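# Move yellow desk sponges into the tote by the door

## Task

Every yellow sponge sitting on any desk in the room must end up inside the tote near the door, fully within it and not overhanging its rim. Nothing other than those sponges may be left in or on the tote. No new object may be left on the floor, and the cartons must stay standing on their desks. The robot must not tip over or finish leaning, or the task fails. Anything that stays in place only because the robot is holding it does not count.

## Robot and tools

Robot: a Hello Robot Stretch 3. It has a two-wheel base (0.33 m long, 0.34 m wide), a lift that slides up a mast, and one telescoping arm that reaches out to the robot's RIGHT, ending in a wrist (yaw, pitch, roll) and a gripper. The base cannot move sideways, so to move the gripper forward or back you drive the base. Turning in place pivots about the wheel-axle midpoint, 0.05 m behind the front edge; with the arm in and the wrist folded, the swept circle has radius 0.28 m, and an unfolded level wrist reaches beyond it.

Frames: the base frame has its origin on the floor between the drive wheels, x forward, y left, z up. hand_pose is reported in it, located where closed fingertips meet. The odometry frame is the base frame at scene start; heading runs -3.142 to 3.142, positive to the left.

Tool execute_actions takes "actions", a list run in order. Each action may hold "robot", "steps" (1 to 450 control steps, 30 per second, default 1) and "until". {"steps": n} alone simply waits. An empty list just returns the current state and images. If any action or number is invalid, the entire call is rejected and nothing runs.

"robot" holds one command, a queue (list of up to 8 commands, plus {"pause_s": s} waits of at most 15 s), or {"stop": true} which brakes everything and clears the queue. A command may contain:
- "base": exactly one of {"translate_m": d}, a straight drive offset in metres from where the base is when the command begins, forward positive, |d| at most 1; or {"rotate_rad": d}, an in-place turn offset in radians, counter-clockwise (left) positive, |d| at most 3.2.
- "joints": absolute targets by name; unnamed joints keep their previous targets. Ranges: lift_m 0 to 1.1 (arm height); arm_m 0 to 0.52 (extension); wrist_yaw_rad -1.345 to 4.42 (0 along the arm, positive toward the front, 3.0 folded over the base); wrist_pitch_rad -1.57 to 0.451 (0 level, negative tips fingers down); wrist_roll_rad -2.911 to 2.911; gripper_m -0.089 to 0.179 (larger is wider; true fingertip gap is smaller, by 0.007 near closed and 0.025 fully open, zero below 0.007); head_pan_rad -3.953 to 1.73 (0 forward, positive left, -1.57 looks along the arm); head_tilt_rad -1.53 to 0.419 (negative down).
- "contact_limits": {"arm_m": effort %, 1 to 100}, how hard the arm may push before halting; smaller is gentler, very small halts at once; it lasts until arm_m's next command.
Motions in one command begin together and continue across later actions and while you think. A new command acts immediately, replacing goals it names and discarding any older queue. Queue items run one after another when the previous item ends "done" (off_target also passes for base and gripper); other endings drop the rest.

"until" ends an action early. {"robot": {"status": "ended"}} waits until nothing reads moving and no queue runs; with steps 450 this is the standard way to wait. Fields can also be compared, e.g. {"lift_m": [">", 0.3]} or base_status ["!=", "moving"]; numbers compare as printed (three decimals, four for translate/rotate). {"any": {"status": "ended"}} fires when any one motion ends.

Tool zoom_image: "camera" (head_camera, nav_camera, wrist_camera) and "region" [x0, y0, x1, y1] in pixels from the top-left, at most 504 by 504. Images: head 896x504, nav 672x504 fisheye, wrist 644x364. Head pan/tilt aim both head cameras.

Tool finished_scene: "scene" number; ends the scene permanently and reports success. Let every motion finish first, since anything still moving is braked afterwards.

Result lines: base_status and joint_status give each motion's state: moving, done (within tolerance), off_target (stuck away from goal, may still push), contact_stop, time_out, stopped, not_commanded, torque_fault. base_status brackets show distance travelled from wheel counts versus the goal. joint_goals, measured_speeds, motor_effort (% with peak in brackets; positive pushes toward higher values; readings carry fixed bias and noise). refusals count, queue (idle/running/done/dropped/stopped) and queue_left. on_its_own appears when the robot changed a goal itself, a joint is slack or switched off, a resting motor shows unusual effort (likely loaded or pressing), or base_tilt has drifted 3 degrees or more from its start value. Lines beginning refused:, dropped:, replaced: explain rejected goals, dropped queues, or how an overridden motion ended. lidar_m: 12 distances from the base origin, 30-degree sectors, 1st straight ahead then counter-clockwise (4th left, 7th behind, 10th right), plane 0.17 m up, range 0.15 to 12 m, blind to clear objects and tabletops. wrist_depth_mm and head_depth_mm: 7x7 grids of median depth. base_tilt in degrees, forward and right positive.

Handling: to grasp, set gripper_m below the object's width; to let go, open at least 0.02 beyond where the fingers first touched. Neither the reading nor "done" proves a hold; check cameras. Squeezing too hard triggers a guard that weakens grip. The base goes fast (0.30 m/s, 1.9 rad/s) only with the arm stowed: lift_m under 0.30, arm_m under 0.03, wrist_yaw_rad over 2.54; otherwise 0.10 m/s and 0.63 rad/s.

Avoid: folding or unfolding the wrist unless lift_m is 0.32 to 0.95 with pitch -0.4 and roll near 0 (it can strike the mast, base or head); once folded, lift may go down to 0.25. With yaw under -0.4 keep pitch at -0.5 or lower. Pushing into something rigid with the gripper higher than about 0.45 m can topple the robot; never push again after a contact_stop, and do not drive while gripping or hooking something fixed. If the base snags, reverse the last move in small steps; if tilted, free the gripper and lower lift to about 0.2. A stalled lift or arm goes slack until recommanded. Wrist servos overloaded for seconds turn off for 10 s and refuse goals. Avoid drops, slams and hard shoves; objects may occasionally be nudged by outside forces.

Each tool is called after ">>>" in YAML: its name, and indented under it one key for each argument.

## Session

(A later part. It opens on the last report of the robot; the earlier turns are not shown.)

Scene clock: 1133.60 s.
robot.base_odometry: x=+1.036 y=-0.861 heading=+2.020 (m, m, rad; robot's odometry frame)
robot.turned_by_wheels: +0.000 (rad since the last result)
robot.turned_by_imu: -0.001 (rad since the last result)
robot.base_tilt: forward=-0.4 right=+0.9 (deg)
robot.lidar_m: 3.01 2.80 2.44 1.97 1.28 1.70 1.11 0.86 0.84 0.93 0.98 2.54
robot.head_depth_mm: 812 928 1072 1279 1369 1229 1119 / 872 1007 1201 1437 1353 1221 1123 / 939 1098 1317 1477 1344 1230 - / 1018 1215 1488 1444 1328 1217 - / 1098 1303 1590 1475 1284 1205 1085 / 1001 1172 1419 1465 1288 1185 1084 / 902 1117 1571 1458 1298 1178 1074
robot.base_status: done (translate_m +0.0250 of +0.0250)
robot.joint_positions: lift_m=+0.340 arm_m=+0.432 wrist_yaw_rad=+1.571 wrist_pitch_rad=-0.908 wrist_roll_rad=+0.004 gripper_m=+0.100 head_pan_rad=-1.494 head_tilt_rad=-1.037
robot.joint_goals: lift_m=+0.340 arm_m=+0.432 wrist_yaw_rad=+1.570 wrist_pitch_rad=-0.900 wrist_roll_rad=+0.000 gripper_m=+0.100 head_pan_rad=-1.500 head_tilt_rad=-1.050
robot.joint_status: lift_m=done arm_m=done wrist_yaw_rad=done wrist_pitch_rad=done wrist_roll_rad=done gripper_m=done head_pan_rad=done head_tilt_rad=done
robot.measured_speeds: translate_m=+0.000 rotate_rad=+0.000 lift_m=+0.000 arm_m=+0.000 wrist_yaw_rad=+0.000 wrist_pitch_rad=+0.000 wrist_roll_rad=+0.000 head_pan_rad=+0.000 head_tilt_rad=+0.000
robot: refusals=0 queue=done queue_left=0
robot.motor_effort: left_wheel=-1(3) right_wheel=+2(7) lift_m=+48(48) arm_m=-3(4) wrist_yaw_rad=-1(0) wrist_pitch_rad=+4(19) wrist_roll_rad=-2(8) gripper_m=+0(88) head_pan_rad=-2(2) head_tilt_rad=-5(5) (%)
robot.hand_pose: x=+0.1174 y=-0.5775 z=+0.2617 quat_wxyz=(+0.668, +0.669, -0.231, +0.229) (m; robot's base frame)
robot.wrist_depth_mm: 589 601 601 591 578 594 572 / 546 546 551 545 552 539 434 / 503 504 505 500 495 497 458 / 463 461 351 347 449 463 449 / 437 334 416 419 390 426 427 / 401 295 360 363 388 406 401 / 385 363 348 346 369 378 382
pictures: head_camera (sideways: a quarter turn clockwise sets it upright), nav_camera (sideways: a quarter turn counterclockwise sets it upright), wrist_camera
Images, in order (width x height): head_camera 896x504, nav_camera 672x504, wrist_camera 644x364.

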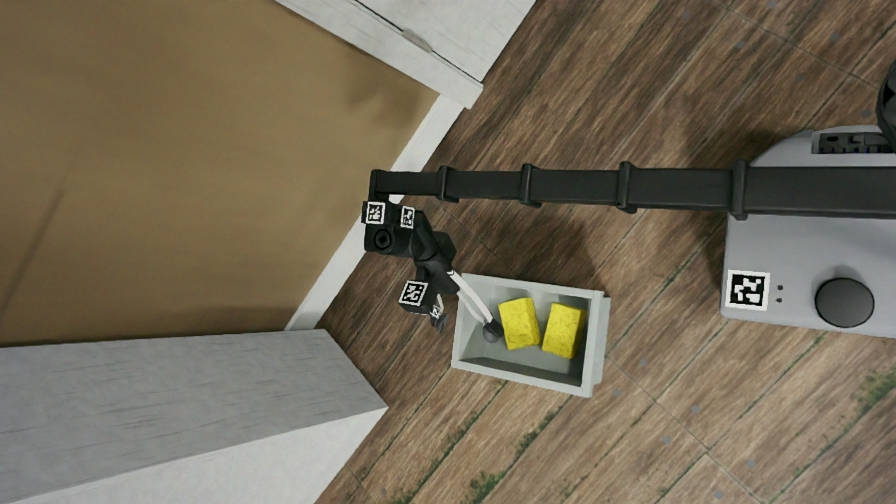

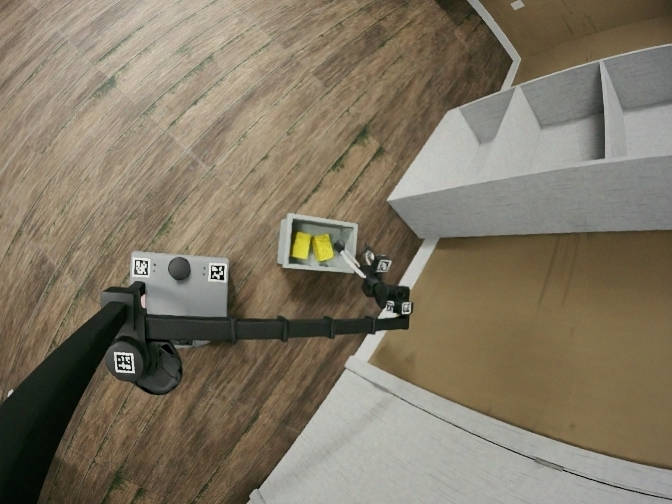

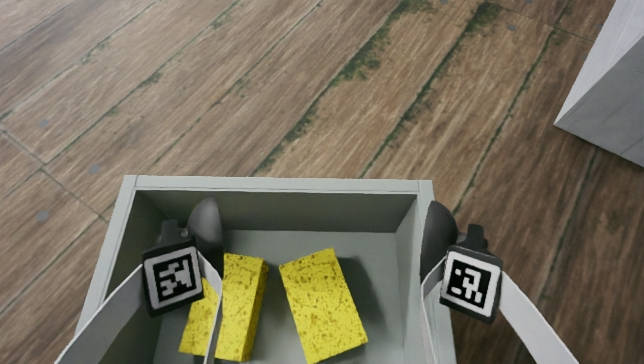

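>>> execute_actions:
  actions:
    - {"robot": [{"joints": {"arm_m": 0.0, "wrist_yaw_rad": 2.65, "wrist_pitch_rad": -0.4, "lift_m": 0.33, "gripper_m": 0.06, "head_pan_rad": 0.2, "head_tilt_rad": -0.5}, "base": {"rotate_rad": -0.563}}, {"joints": {"lift_m": 0.29}}, {"base": {"translate_m": 1.0}}, {"base": {"translate_m": 0.55}}], "steps": 450, "until": {"robot": {"status": "ended"}}}
    - {"steps": 300, "until": {"robot": {"status": "ended"}}}

Scene clock: 1187.10 s.
robot.base_odometry: x=+1.212 y=+0.679 heading=+1.457 (m, m, rad; robot's odometry frame)
robot.turned_by_wheels: -0.563 (rad since the last result)
robot.turned_by_imu: -0.567 (rad since the last result)
robot.base_tilt: forward=-0.4 right=+0.9 (deg)
robot.lidar_m: 1.09 1.02 1.77 2.40 2.99 3.16 2.81 0.94 0.90 0.62 0.98 1.38
robot.head_depth_mm: 1220 1322 1446 1604 1778 1595 1316 / 1240 1348 1475 1632 1810 1584 1302 / 1267 1378 1501 1648 1844 1563 1291 / 1291 1410 1524 1192 983 1514 1281 / 1313 1435 1559 1174 1743 1530 1273 / 1341 1474 1583 1103 1731 1482 1265 / 1367 1506 1618 1033 1619 1513 1253
robot.base_status: done (translate_m +0.5500 of +0.5500)
robot.joint_positions: lift_m=+0.290 arm_m=+0.000 wrist_yaw_rad=+2.647 wrist_pitch_rad=-0.421 wrist_roll_rad=+0.003 gripper_m=+0.060 head_pan_rad=+0.193 head_tilt_rad=-0.506
robot.joint_goals: lift_m=+0.290 arm_m=+0.000 wrist_yaw_rad=+2.650 wrist_pitch_rad=-0.400 wrist_roll_rad=+0.000 gripper_m=+0.060 head_pan_rad=+0.200 head_tilt_rad=-0.500
robot.joint_status: lift_m=done arm_m=done wrist_yaw_rad=done wrist_pitch_rad=done wrist_roll_rad=done gripper_m=done head_pan_rad=done head_tilt_rad=done
robot.measured_speeds: translate_m=+0.000 rotate_rad=+0.000 lift_m=+0.000 arm_m=+0.000 wrist_yaw_rad=+0.000 wrist_pitch_rad=+0.000 wrist_roll_rad=+0.000 head_pan_rad=+0.000 head_tilt_rad=+0.000
robot: refusals=0 queue=done queue_left=0
robot.motor_effort: left_wheel=+2(10) right_wheel=-3(11) lift_m=+35(46) arm_m=-3(4) wrist_yaw_rad=+3(4) wrist_pitch_rad=+12(14) wrist_roll_rad=-2(2) gripper_m=+0(86) head_pan_rad=+1(25) head_tilt_rad=+2(22) (%)
robot.hand_pose: x=+0.0850 y=+0.0519 z=+0.3022 quat_wxyz=(+0.313, +0.707, -0.026, +0.633) (m; robot's base frame)
robot.wrist_depth_mm: - - - - - - - / - - - - - - - / 897 906 899 884 911 877 883 / 705 691 706 700 708 705 669 / 594 583 607 585 612 580 580 / 516 500 - 502 489 494 494 / - - - 434 442 431 435
pictures: head_camera (sideways: a quarter turn clockwise sets it upright), nav_camera (sideways: a quarter turn counterclockwise sets it upright), wrist_camera
Images, in order (width x height): head_camera 896x504, nav_camera 672x504, wrist_camera 644x364.

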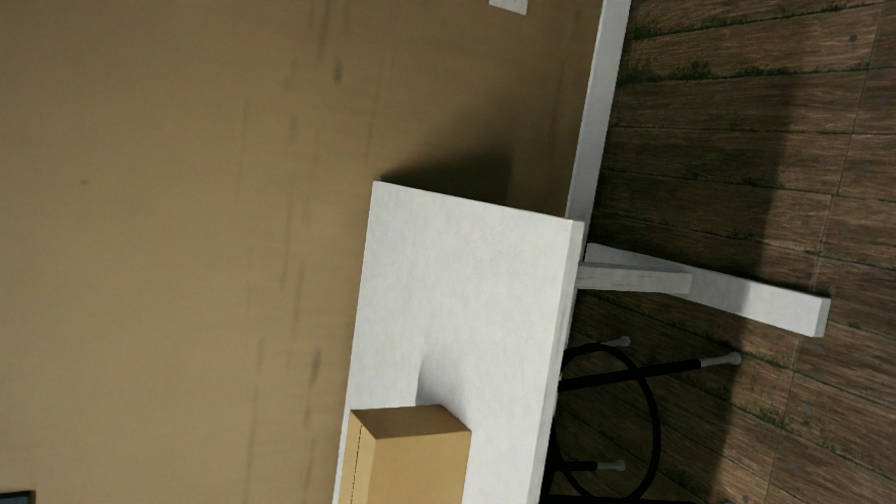

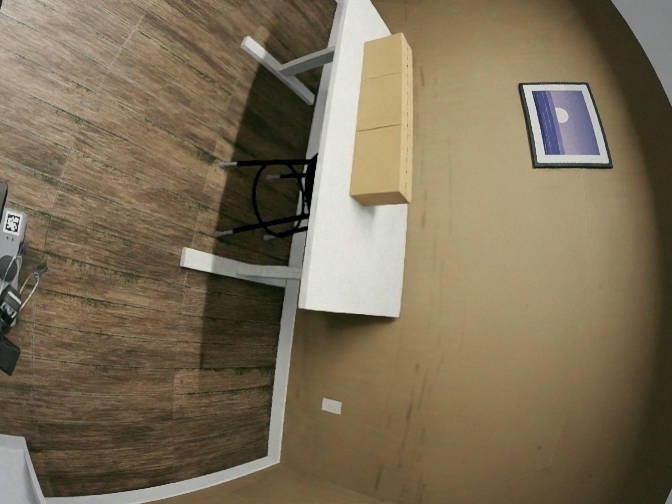

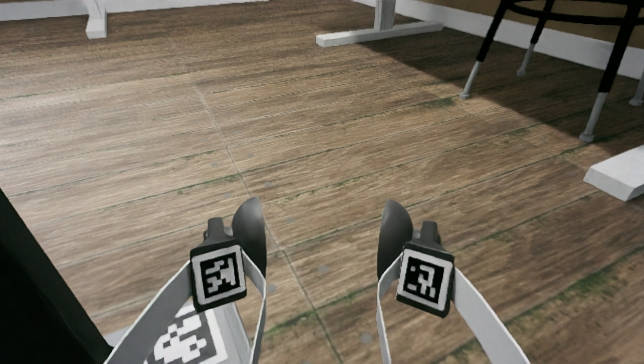

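>>> execute_actions:
  actions:
    - {"robot": [{"base": {"rotate_rad": 0.377}}, {"base": {"translate_m": 0.48}, "joints": {"lift_m": 0.94, "head_pan_rad": -1.3, "head_tilt_rad": -0.8}}, {"base": {"rotate_rad": 1.12}, "joints": {"wrist_yaw_rad": 1.35, "gripper_m": 0.15}}, {"joints": {"lift_m": 1.05, "arm_m": 0.5, "wrist_pitch_rad": -0.5}}], "steps": 450, "until": {"robot": {"status": "ended"}}}
    - {"steps": 300, "until": {"robot": {"status": "ended"}}}

Scene clock: 1230.33 s.
robot.base_odometry: x=+1.087 y=+1.142 heading=+2.954 (m, m, rad; robot's odometry frame)
robot.turned_by_wheels: +1.497 (rad since the last result)
robot.turned_by_imu: +1.508 (rad since the last result)
robot.base_tilt: forward=-0.3 right=+0.8 (deg)
robot.lidar_m: 2.65 2.29 3.48 3.22 1.41 0.90 1.13 1.16 1.14 0.63 0.53 0.64
robot.head_depth_mm: 903 996 1145 1357 1524 1329 1162 / - 1030 1024 812 673 600 1151 / 907 1052 1009 801 666 608 1141 / 935 1084 996 793 659 1191 1118 / 960 1114 982 783 654 1231 1129 / 986 1125 940 716 648 1226 1116 / 1008 1138 647 667 642 1238 1111
robot.base_status: done (rotate_rad +1.1199 of +1.1200)
robot.joint_positions: lift_m=+1.050 arm_m=+0.500 wrist_yaw_rad=+1.351 wrist_pitch_rad=-0.514 wrist_roll_rad=+0.003 gripper_m=+0.150 head_pan_rad=-1.293 head_tilt_rad=-0.790
robot.joint_goals: lift_m=+1.050 arm_m=+0.500 wrist_yaw_rad=+1.350 wrist_pitch_rad=-0.500 wrist_roll_rad=+0.000 gripper_m=+0.150 head_pan_rad=-1.300 head_tilt_rad=-0.800
robot.joint_status: lift_m=done arm_m=done wrist_yaw_rad=done wrist_pitch_rad=done wrist_roll_rad=done gripper_m=done head_pan_rad=done head_tilt_rad=done
robot.measured_speeds: translate_m=+0.000 rotate_rad=+0.000 lift_m=+0.000 arm_m=+0.000 wrist_yaw_rad=+0.000 wrist_pitch_rad=+0.000 wrist_roll_rad=+0.000 head_pan_rad=+0.000 head_tilt_rad=+0.000
robot: refusals=0 queue=done queue_left=0
robot.motor_effort: left_wheel=-2(7) right_wheel=+3(13) lift_m=+47(48) arm_m=+4(5) wrist_yaw_rad=-2(5) wrist_pitch_rad=+8(13) wrist_roll_rad=-1(2) gripper_m=+0(89) head_pan_rad=-3(25) head_tilt_rad=-3(19) (%)
robot.hand_pose: x=+0.1848 y=-0.6908 z=+1.0416 quat_wxyz=(+0.646, +0.568, -0.422, +0.287) (m; robot's base frame)
robot.wrist_depth_mm: - - - - 801 530 390 / - 611 - - 808 543 402 / - 499 809 830 786 560 420 / - 412 682 681 655 590 421 / 467 369 564 572 563 570 445 / 311 - 492 496 502 - 428 / 317 340 437 441 449 440 420
pictures: head_camera (sideways: a quarter turn clockwise sets it upright), nav_camera (sideways: a quarter turn counterclockwise sets it upright), wrist_camera
Images, in order (width x height): head_camera 896x504, nav_camera 672x504, wrist_camera 644x364.

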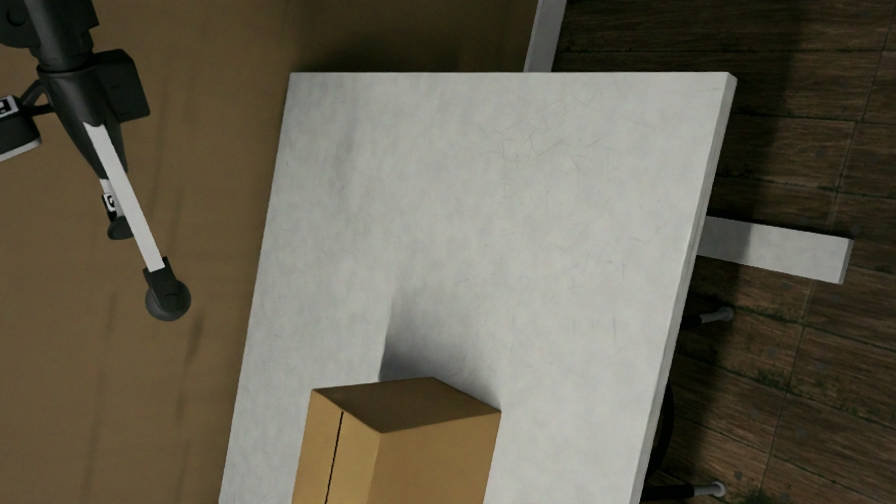

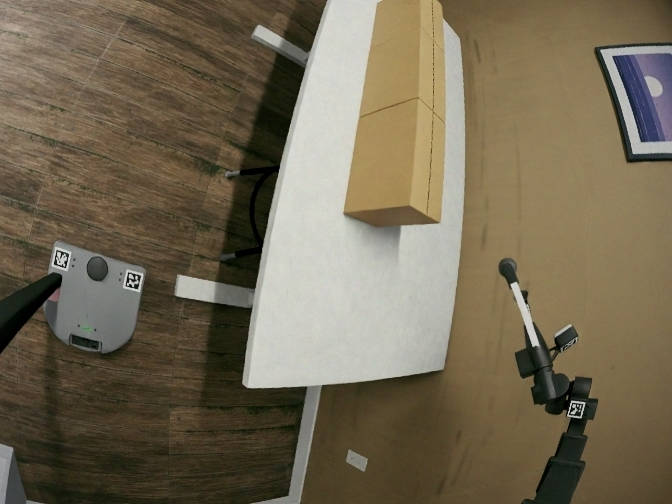

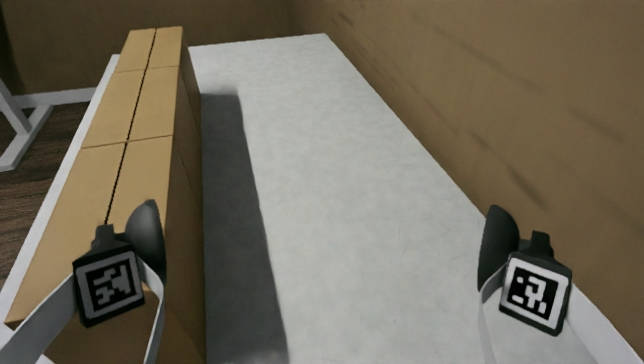

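>>> execute_actions:
  actions:
    - {"robot": [{"joints": {"arm_m": 0.0, "wrist_pitch_rad": -0.4, "gripper_m": 0.06, "head_pan_rad": 0.0, "head_tilt_rad": -0.45}}, {"joints": {"lift_m": 0.9, "wrist_yaw_rad": 2.65}, "base": {"rotate_rad": 0.29}}, {"joints": {"lift_m": 0.29}, "base": {"translate_m": 0.4}}, {"base": {"translate_m": 0.7}}], "steps": 450, "until": {"robot": {"status": "ended"}}}
    - {"steps": 300, "until": {"robot": {"status": "ended"}}}

Scene clock: 1281.30 s.
robot.base_odometry: x=-0.007 y=+1.030 heading=-3.040 (m, m, rad; robot's odometry frame)
robot.turned_by_wheels: +0.290 (rad since the last result)
robot.turned_by_imu: +0.292 (rad since the last result)
robot.base_tilt: forward=-0.3 right=+0.9 (deg)
robot.lidar_m: 1.18 1.83 3.19 3.11 2.54 1.88 2.19 0.93 1.15 0.91 1.57 1.58
robot.head_depth_mm: 1274 1366 1480 1625 1788 1669 1355 / 1308 1399 1524 1665 1842 1650 1343 / 1335 1434 1552 1707 1874 1641 1332 / 1360 1467 1520 1746 1908 1629 1320 / 1381 1496 1316 1296 1869 1567 1313 / 1413 1531 1075 1864 1980 1591 1299 / 1443 1550 964 1921 2036 1582 1295
robot.base_status: done (translate_m +0.7000 of +0.7000)
robot.joint_positions: lift_m=+0.290 arm_m=+0.000 wrist_yaw_rad=+2.647 wrist_pitch_rad=-0.421 wrist_roll_rad=+0.003 gripper_m=+0.060 head_pan_rad=-0.007 head_tilt_rad=-0.457
robot.joint_goals: lift_m=+0.290 arm_m=+0.000 wrist_yaw_rad=+2.650 wrist_pitch_rad=-0.400 wrist_roll_rad=+0.000 gripper_m=+0.060 head_pan_rad=+0.000 head_tilt_rad=-0.450
robot.joint_status: lift_m=done arm_m=done wrist_yaw_rad=done wrist_pitch_rad=done wrist_roll_rad=done gripper_m=done head_pan_rad=done head_tilt_rad=done
robot.measured_speeds: translate_m=+0.000 rotate_rad=+0.000 lift_m=+0.000 arm_m=+0.000 wrist_yaw_rad=+0.000 wrist_pitch_rad=+0.000 wrist_roll_rad=+0.000 head_pan_rad=+0.000 head_tilt_rad=+0.000
robot: refusals=0 queue=done queue_left=0
robot.motor_effort: left_wheel=-2(6) right_wheel=+3(12) lift_m=+36(44) arm_m=-3(4) wrist_yaw_rad=+3(4) wrist_pitch_rad=+13(14) wrist_roll_rad=-1(1) gripper_m=+0(88) head_pan_rad=+2(28) head_tilt_rad=+2(18) (%)
robot.hand_pose: x=+0.0850 y=+0.0519 z=+0.3022 quat_wxyz=(+0.313, +0.707, -0.026, +0.633) (m; robot's base frame)
robot.wrist_depth_mm: - - - - - - - / - - - - - - - / 901 898 870 887 865 845 843 / 700 716 710 708 700 696 707 / 601 580 606 588 599 577 582 / 514 496 - 496 482 496 496 / - - - 435 432 431 434
pictures: head_camera (sideways: a quarter turn clockwise sets it upright), nav_camera (sideways: a quarter turn counterclockwise sets it upright), wrist_camera
Images, in order (width x height): head_camera 896x504, nav_camera 672x504, wrist_camera 644x364.

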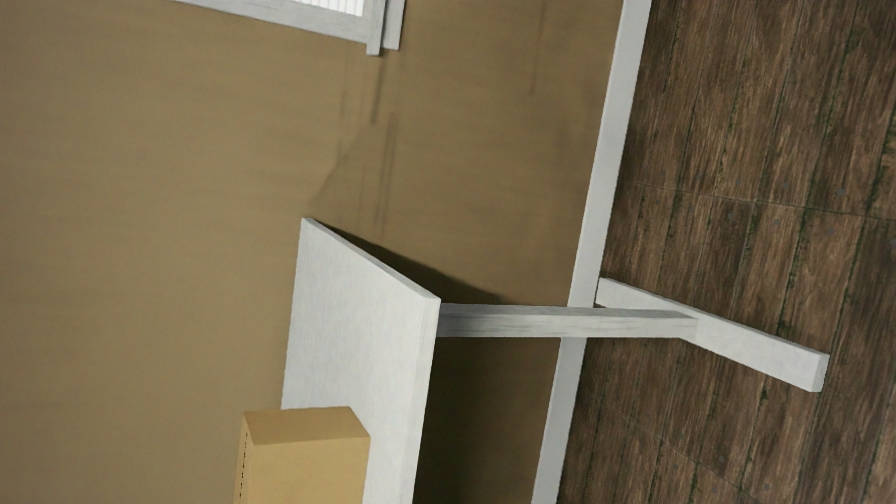

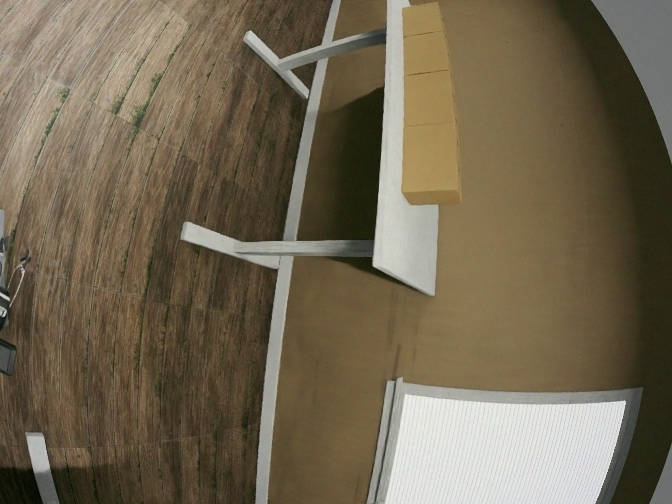

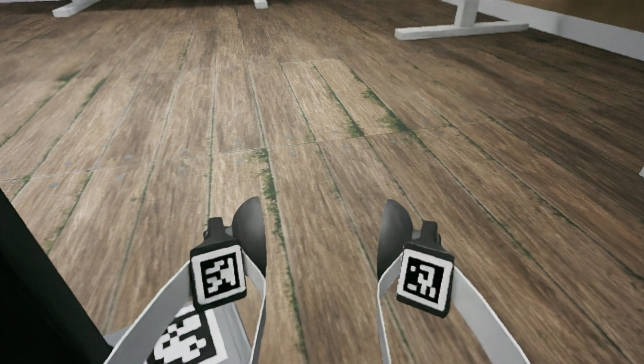

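>>> execute_actions:
  actions: []

Scene clock: 1318.77 s.
robot.base_odometry: x=-0.007 y=+1.030 heading=-3.040 (m, m, rad; robot's odometry frame)
robot.turned_by_wheels: +0.000 (rad since the last result)
robot.turned_by_imu: +0.000 (rad since the last result)
robot.base_tilt: forward=-0.4 right=+0.9 (deg)
robot.lidar_m: 1.18 1.83 3.18 3.11 2.53 1.88 2.19 0.93 1.15 0.90 1.57 1.58
robot.head_depth_mm: 1270 1366 1487 1619 1774 1665 1359 / 1301 1400 1521 1659 1831 1658 1347 / 1327 1437 1554 1711 1884 1631 1329 / 1352 1464 1523 1759 1905 1620 1320 / 1379 1496 1307 1291 1874 1557 1314 / 1413 1540 1073 1863 1976 1596 1309 / 1447 1547 962 1908 2034 1581 1297
robot.base_status: done (translate_m +0.7000 of +0.7000)
robot.joint_positions: lift_m=+0.290 arm_m=+0.000 wrist_yaw_rad=+2.647 wrist_pitch_rad=-0.421 wrist_roll_rad=+0.003 gripper_m=+0.060 head_pan_rad=-0.007 head_tilt_rad=-0.457
robot.joint_goals: lift_m=+0.290 arm_m=+0.000 wrist_yaw_rad=+2.650 wrist_pitch_rad=-0.400 wrist_roll_rad=+0.000 gripper_m=+0.060 head_pan_rad=+0.000 head_tilt_rad=-0.450
robot.joint_status: lift_m=done arm_m=done wrist_yaw_rad=done wrist_pitch_rad=done wrist_roll_rad=done gripper_m=done head_pan_rad=done head_tilt_rad=done
robot.measured_speeds: translate_m=+0.000 rotate_rad=+0.000 lift_m=+0.000 arm_m=+0.000 wrist_yaw_rad=+0.000 wrist_pitch_rad=+0.000 wrist_roll_rad=+0.000 head_pan_rad=+0.000 head_tilt_rad=+0.000
robot: refusals=0 queue=done queue_left=0
robot.motor_effort: left_wheel=-2(2) right_wheel=+3(3) lift_m=+35(36) arm_m=-3(3) wrist_yaw_rad=+3(3) wrist_pitch_rad=+13(13) wrist_roll_rad=-1(1) gripper_m=+0(0) head_pan_rad=+2(2) head_tilt_rad=+2(2) (%)
robot.hand_pose: x=+0.0850 y=+0.0519 z=+0.3022 quat_wxyz=(+0.313, +0.707, -0.026, +0.633) (m; robot's base frame)
robot.wrist_depth_mm: - - - - - - - / - - - - - - - / 933 912 893 888 866 857 884 / 717 709 704 704 697 708 694 / 585 591 605 580 601 593 586 / 517 503 - 506 482 498 491 / - - - 440 440 440 432
pictures: head_camera (sideways: a quarter turn clockwise sets it upright), nav_camera (sideways: a quarter turn counterclockwise sets it upright), wrist_camera
Images, in order (width x height): head_camera 896x504, nav_camera 672x504, wrist_camera 644x364.

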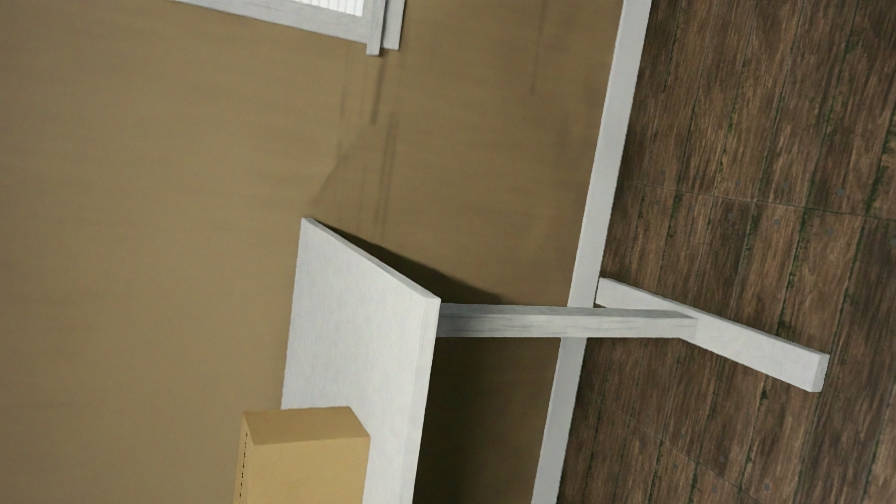

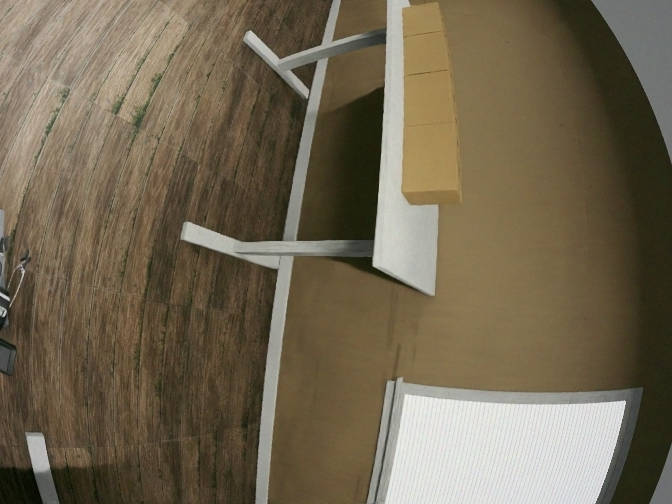

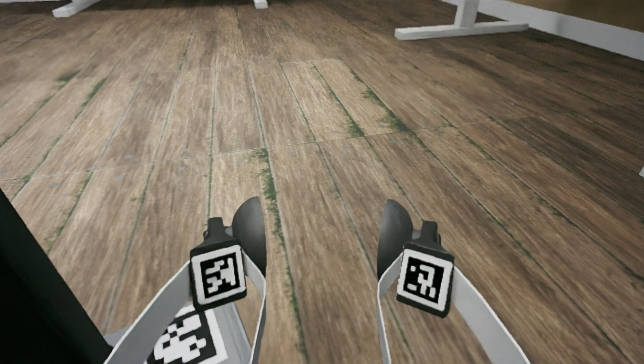

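>>> execute_actions:
  actions:
    - {"robot": [{"base": {"rotate_rad": -0.42}}, {"base": {"translate_m": 1.0}, "joints": {"head_pan_rad": 1.45, "head_tilt_rad": -0.35}}], "steps": 450, "until": {"robot": {"status": "ended"}}}

Scene clock: 1366.17 s.
robot.base_odometry: x=-0.957 y=+1.343 heading=+2.824 (m, m, rad; robot's odometry frame)
robot.turned_by_wheels: -0.420 (rad since the last result)
robot.turned_by_imu: -0.422 (rad since the last result)
robot.base_tilt: forward=-0.3 right=+0.9 (deg)
robot.lidar_m: 0.59 0.60 0.54 0.51 3.61 3.49 2.88 1.67 1.06 1.20 1.02 0.65
robot.head_depth_mm: 833 850 863 876 675 865 942 / 992 1016 1032 982 666 552 1142 / 1218 1254 1287 1022 656 524 1364 / 1581 1639 1623 1003 650 499 693 / 2258 2389 2086 981 640 476 684 / 3051 3288 3404 964 632 472 1366 / 3012 3180 1330 599 618 468 1319
robot.base_status: done (translate_m +1.0000 of +1.0000)
robot.joint_positions: lift_m=+0.290 arm_m=+0.000 wrist_yaw_rad=+2.647 wrist_pitch_rad=-0.421 wrist_roll_rad=+0.003 gripper_m=+0.060 head_pan_rad=+1.443 head_tilt_rad=-0.359
robot.joint_goals: lift_m=+0.290 arm_m=+0.000 wrist_yaw_rad=+2.650 wrist_pitch_rad=-0.400 wrist_roll_rad=+0.000 gripper_m=+0.060 head_pan_rad=+1.450 head_tilt_rad=-0.350
robot.joint_status: lift_m=done arm_m=done wrist_yaw_rad=done wrist_pitch_rad=done wrist_roll_rad=done gripper_m=done head_pan_rad=done head_tilt_rad=done
robot.measured_speeds: translate_m=+0.000 rotate_rad=+0.000 lift_m=+0.000 arm_m=+0.000 wrist_yaw_rad=+0.000 wrist_pitch_rad=+0.000 wrist_roll_rad=+0.000 head_pan_rad=+0.000 head_tilt_rad=+0.000
robot: refusals=0 queue=done queue_left=0
robot.motor_effort: left_wheel=+2(11) right_wheel=-3(11) lift_m=+36(35) arm_m=-3(3) wrist_yaw_rad=+3(3) wrist_pitch_rad=+13(13) wrist_roll_rad=-1(1) gripper_m=+0(0) head_pan_rad=+2(25) head_tilt_rad=+3(10) (%)
robot.hand_pose: x=+0.0850 y=+0.0519 z=+0.3022 quat_wxyz=(+0.313, +0.707, -0.026, +0.634) (m; robot's base frame)
robot.wrist_depth_mm: - - - 871 646 520 445 / - - - 934 700 553 463 / 882 883 757 853 745 589 488 / 724 719 643 699 688 607 505 / 539 571 602 585 596 584 516 / 521 513 - 505 479 493 499 / - - - 431 438 432 432
pictures: head_camera (sideways: a quarter turn clockwise sets it upright), nav_camera (sideways: a quarter turn counterclockwise sets it upright), wrist_camera
Images, in order (width x height): head_camera 896x504, nav_camera 672x504, wrist_camera 644x364.

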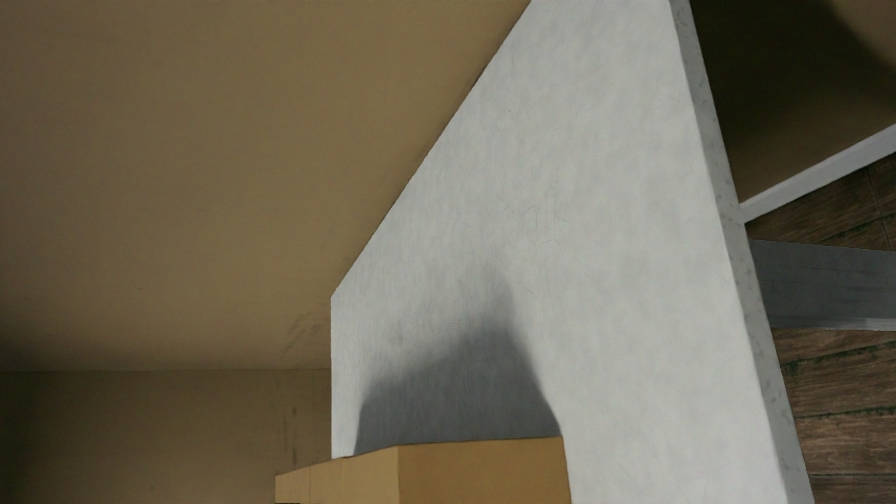

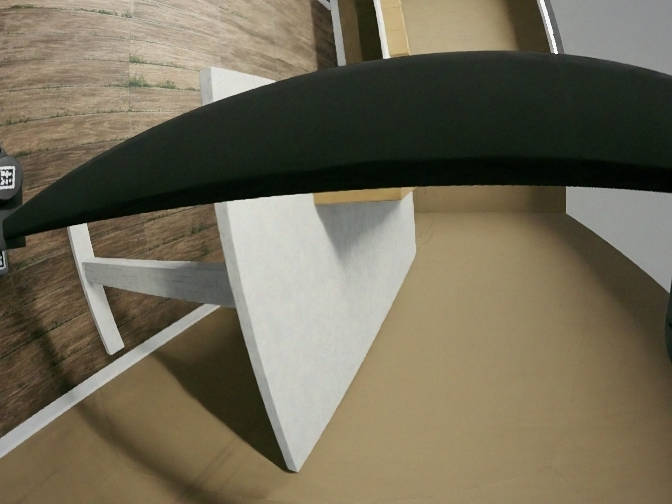

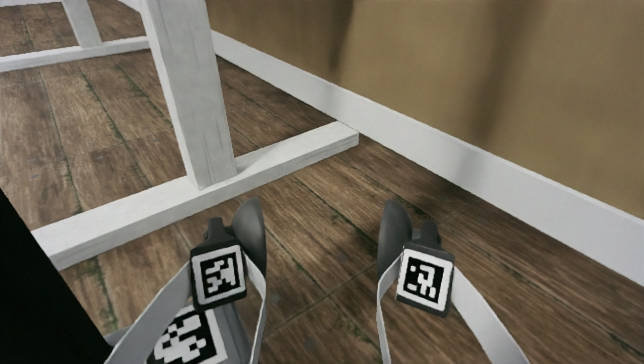

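>>> execute_actions:
  actions:
    - {"robot": {"base": {"translate_m": 0.2}, "joints": {"head_pan_rad": 1.7, "head_tilt_rad": -0.3}}, "steps": 450, "until": {"robot": {"status": "ended"}}}

Scene clock: 1376.33 s.
robot.base_odometry: x=-1.147 y=+1.406 heading=+2.824 (m, m, rad; robot's odometry frame)
robot.turned_by_wheels: +0.000 (rad since the last result)
robot.turned_by_imu: +0.000 (rad since the last result)
robot.base_tilt: forward=-0.4 right=+0.8 (deg)
robot.lidar_m: 0.40 0.40 0.49 0.52 3.64 3.73 3.08 1.20 1.20 1.17 0.68 0.43
robot.head_depth_mm: 913 899 888 873 738 526 846 / 1252 1224 1204 1101 730 522 1123 / 1978 1931 1876 1183 718 516 1407 / 3175 3345 3468 1160 710 511 1442 / 3169 3338 3576 1141 699 506 630 / 3141 3330 3456 1027 691 502 1336 / 3124 3296 3430 673 665 498 1410
robot.base_status: done (translate_m +0.2000 of +0.2000)
robot.joint_positions: lift_m=+0.290 arm_m=+0.000 wrist_yaw_rad=+2.647 wrist_pitch_rad=-0.421 wrist_roll_rad=+0.003 gripper_m=+0.060 head_pan_rad=+1.693 head_tilt_rad=-0.310
robot.joint_goals: lift_m=+0.290 arm_m=+0.000 wrist_yaw_rad=+2.650 wrist_pitch_rad=-0.400 wrist_roll_rad=+0.000 gripper_m=+0.060 head_pan_rad=+1.700 head_tilt_rad=-0.300
robot.joint_status: lift_m=done arm_m=done wrist_yaw_rad=done wrist_pitch_rad=done wrist_roll_rad=done gripper_m=done head_pan_rad=done head_tilt_rad=done
robot.measured_speeds: translate_m=+0.000 rotate_rad=+0.000 lift_m=+0.000 arm_m=+0.000 wrist_yaw_rad=+0.000 wrist_pitch_rad=+0.000 wrist_roll_rad=+0.000 head_pan_rad=+0.000 head_tilt_rad=+0.000
robot: refusals=0 queue=done queue_left=0
robot.motor_effort: left_wheel=+2(11) right_wheel=-3(8) lift_m=+35(35) arm_m=-2(3) wrist_yaw_rad=+2(3) wrist_pitch_rad=+12(12) wrist_roll_rad=-1(1) gripper_m=+0(1) head_pan_rad=+3(14) head_tilt_rad=+3(9) (%)
robot.hand_pose: x=+0.0850 y=+0.0519 z=+0.3022 quat_wxyz=(+0.313, +0.707, -0.026, +0.634) (m; robot's base frame)
robot.wrist_depth_mm: - - 836 561 435 343 287 / 455 - 947 624 457 363 301 / 492 888 838 655 495 381 314 / 591 650 686 691 509 411 336 / 547 580 605 597 517 427 350 / 517 498 - 502 489 439 368 / - - - 436 434 426 372
pictures: head_camera (sideways: a quarter turn clockwise sets it upright), nav_camera (sideways: a quarter turn counterclockwise sets it upright), wrist_camera
Images, in order (width x height): head_camera 896x504, nav_camera 672x504, wrist_camera 644x364.

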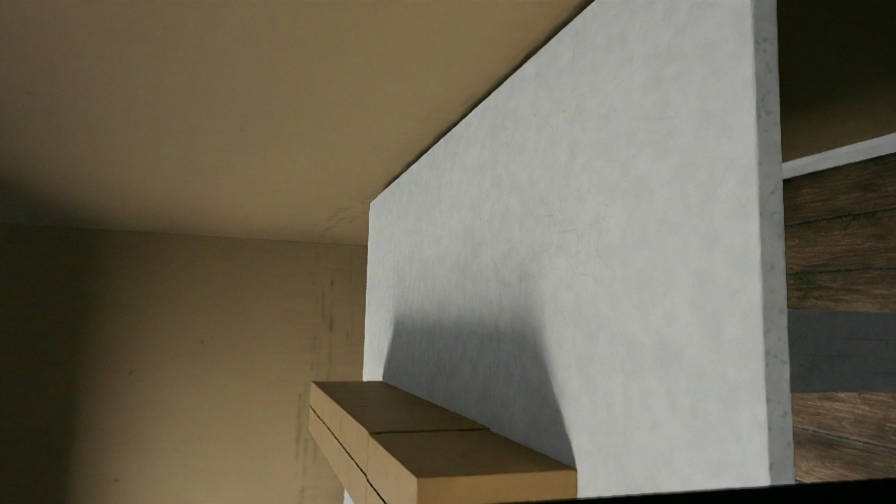

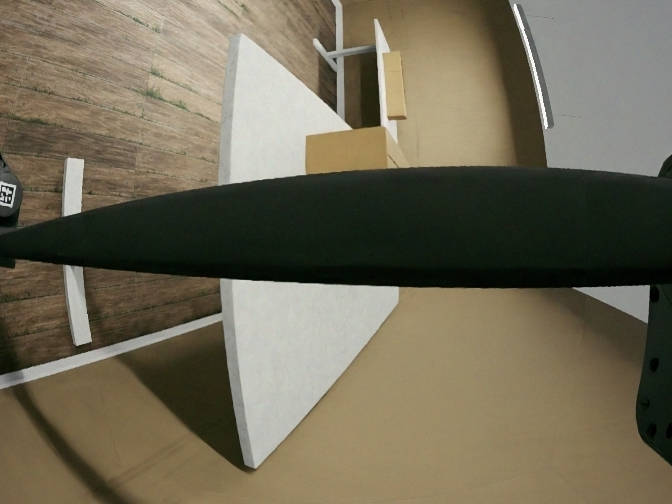

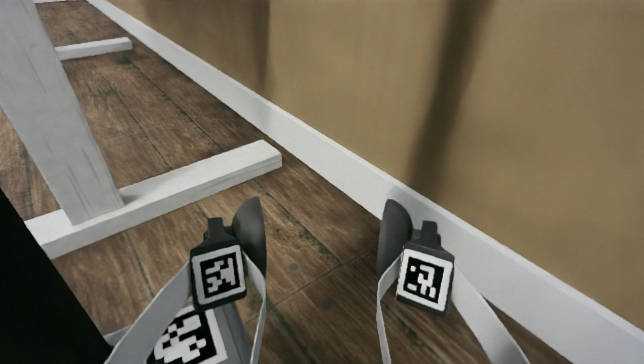

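>>> execute_actions:
  actions:
    - {"robot": {"base": {"rotate_rad": 2.2}, "joints": {"head_pan_rad": 0.65, "head_tilt_rad": -0.3}}, "steps": 450, "until": {"robot": {"status": "ended"}}}

Scene clock: 1394.30 s.
robot.base_odometry: x=-1.147 y=+1.406 heading=-1.260 (m, m, rad; robot's odometry frame)
robot.turned_by_wheels: +2.200 (rad since the last result)
robot.turned_by_imu: +2.213 (rad since the last result)
robot.base_tilt: forward=-0.3 right=+0.9 (deg)
robot.lidar_m: 3.28 3.25 3.08 1.19 1.24 1.17 0.60 0.42 0.40 0.41 0.53 0.52
robot.head_depth_mm: 3937 - - - 2736 551 1526 / 3798 - - - 2726 1858 1511 / 3579 3827 - - 2680 1922 1503 / 3382 3631 3862 - 2659 1895 1486 / 3183 3410 3596 3781 2622 1883 1476 / 3014 3104 3310 3390 2584 1865 1462 / 2880 2992 3163 3280 2538 1851 1456
robot.base_status: done (rotate_rad +2.1999 of +2.2000)
robot.joint_positions: lift_m=+0.290 arm_m=+0.000 wrist_yaw_rad=+2.647 wrist_pitch_rad=-0.421 wrist_roll_rad=+0.003 gripper_m=+0.060 head_pan_rad=+0.657 head_tilt_rad=-0.309
robot.joint_goals: lift_m=+0.290 arm_m=+0.000 wrist_yaw_rad=+2.650 wrist_pitch_rad=-0.400 wrist_roll_rad=+0.000 gripper_m=+0.060 head_pan_rad=+0.650 head_tilt_rad=-0.300
robot.joint_status: lift_m=done arm_m=done wrist_yaw_rad=done wrist_pitch_rad=done wrist_roll_rad=done gripper_m=done head_pan_rad=done head_tilt_rad=done
robot.measured_speeds: translate_m=+0.000 rotate_rad=+0.000 lift_m=+0.000 arm_m=+0.000 wrist_yaw_rad=+0.000 wrist_pitch_rad=+0.000 wrist_roll_rad=+0.000 head_pan_rad=+0.000 head_tilt_rad=+0.000
robot: refusals=0 queue=done queue_left=0
robot.motor_effort: left_wheel=-2(8) right_wheel=+3(14) lift_m=+36(35) arm_m=-3(3) wrist_yaw_rad=+3(3) wrist_pitch_rad=+12(12) wrist_roll_rad=-1(1) gripper_m=+0(0) head_pan_rad=-3(25) head_tilt_rad=+3(4) (%)
robot.hand_pose: x=+0.0850 y=+0.0519 z=+0.3022 quat_wxyz=(+0.313, +0.707, -0.026, +0.634) (m; robot's base frame)
robot.wrist_depth_mm: - - - - - - - / - - - - - - - / 921 895 871 893 874 855 873 / 705 719 709 707 703 709 676 / 583 576 602 577 605 570 564 / 531 501 - 503 491 498 494 / - - - 436 431 427 434
pictures: head_camera (sideways: a quarter turn clockwise sets it upright), nav_camera (sideways: a quarter turn counterclockwise sets it upright), wrist_camera
Images, in order (width x height): head_camera 896x504, nav_camera 672x504, wrist_camera 644x364.

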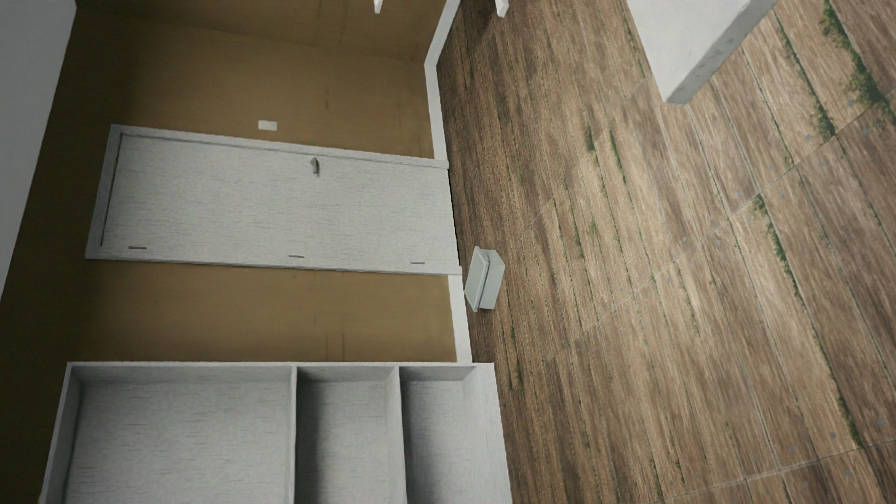

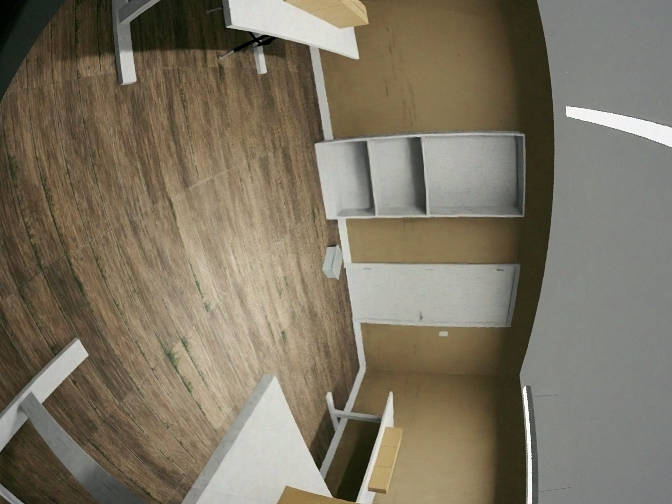

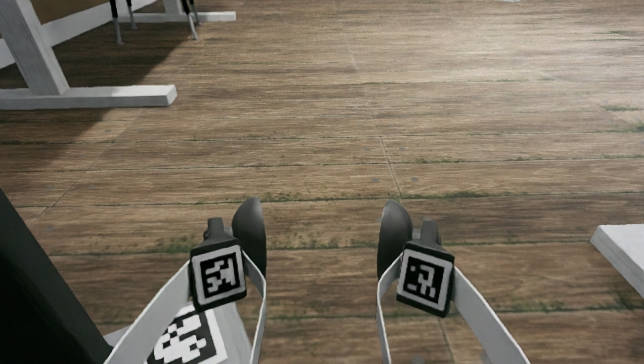

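>>> zoom_image:
  camera: "head_camera"
  region: [0, 380, 160, 504]

>>> zoom_image:
  camera: "head_camera"
  region: [430, 220, 550, 330]

>>> zoom_image:
  camera: "nav_camera"
  region: [180, 0, 560, 240]

Region (0, 380, 160, 504) of head_camera's 896x504 image, scaled by 3.150, with more detail than that image has; it fills the top 391 rows of this view, and the rest is white.

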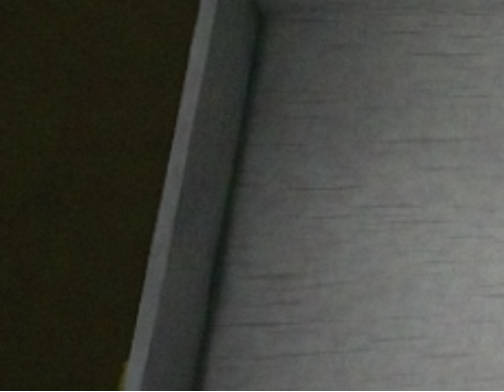

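Region (430, 220, 550, 330) of head_camera's 896x504 image, scaled by 4.200, with more detail than that image has; it fills the top 462 rows of this view, and the rest is white.

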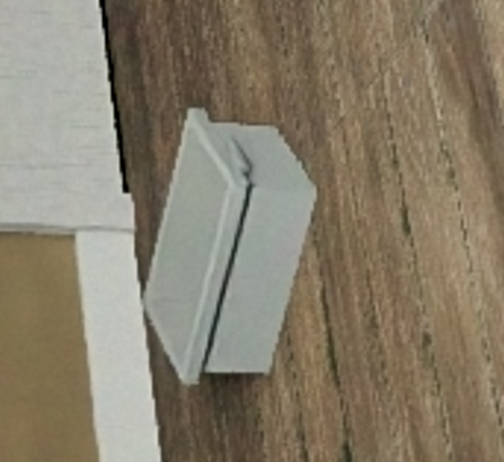

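Region (180, 0, 560, 240) of nav_camera's 672x504 image, scaled by 1.326, with more detail than that image has; it fills the top 318 rows of this view, and the rest is white.

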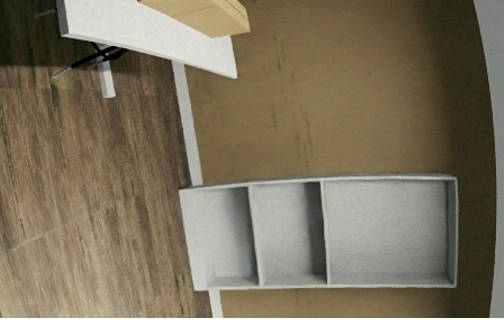

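>>> finished_scene:
  scene: 1

The scene is finished: the task was done.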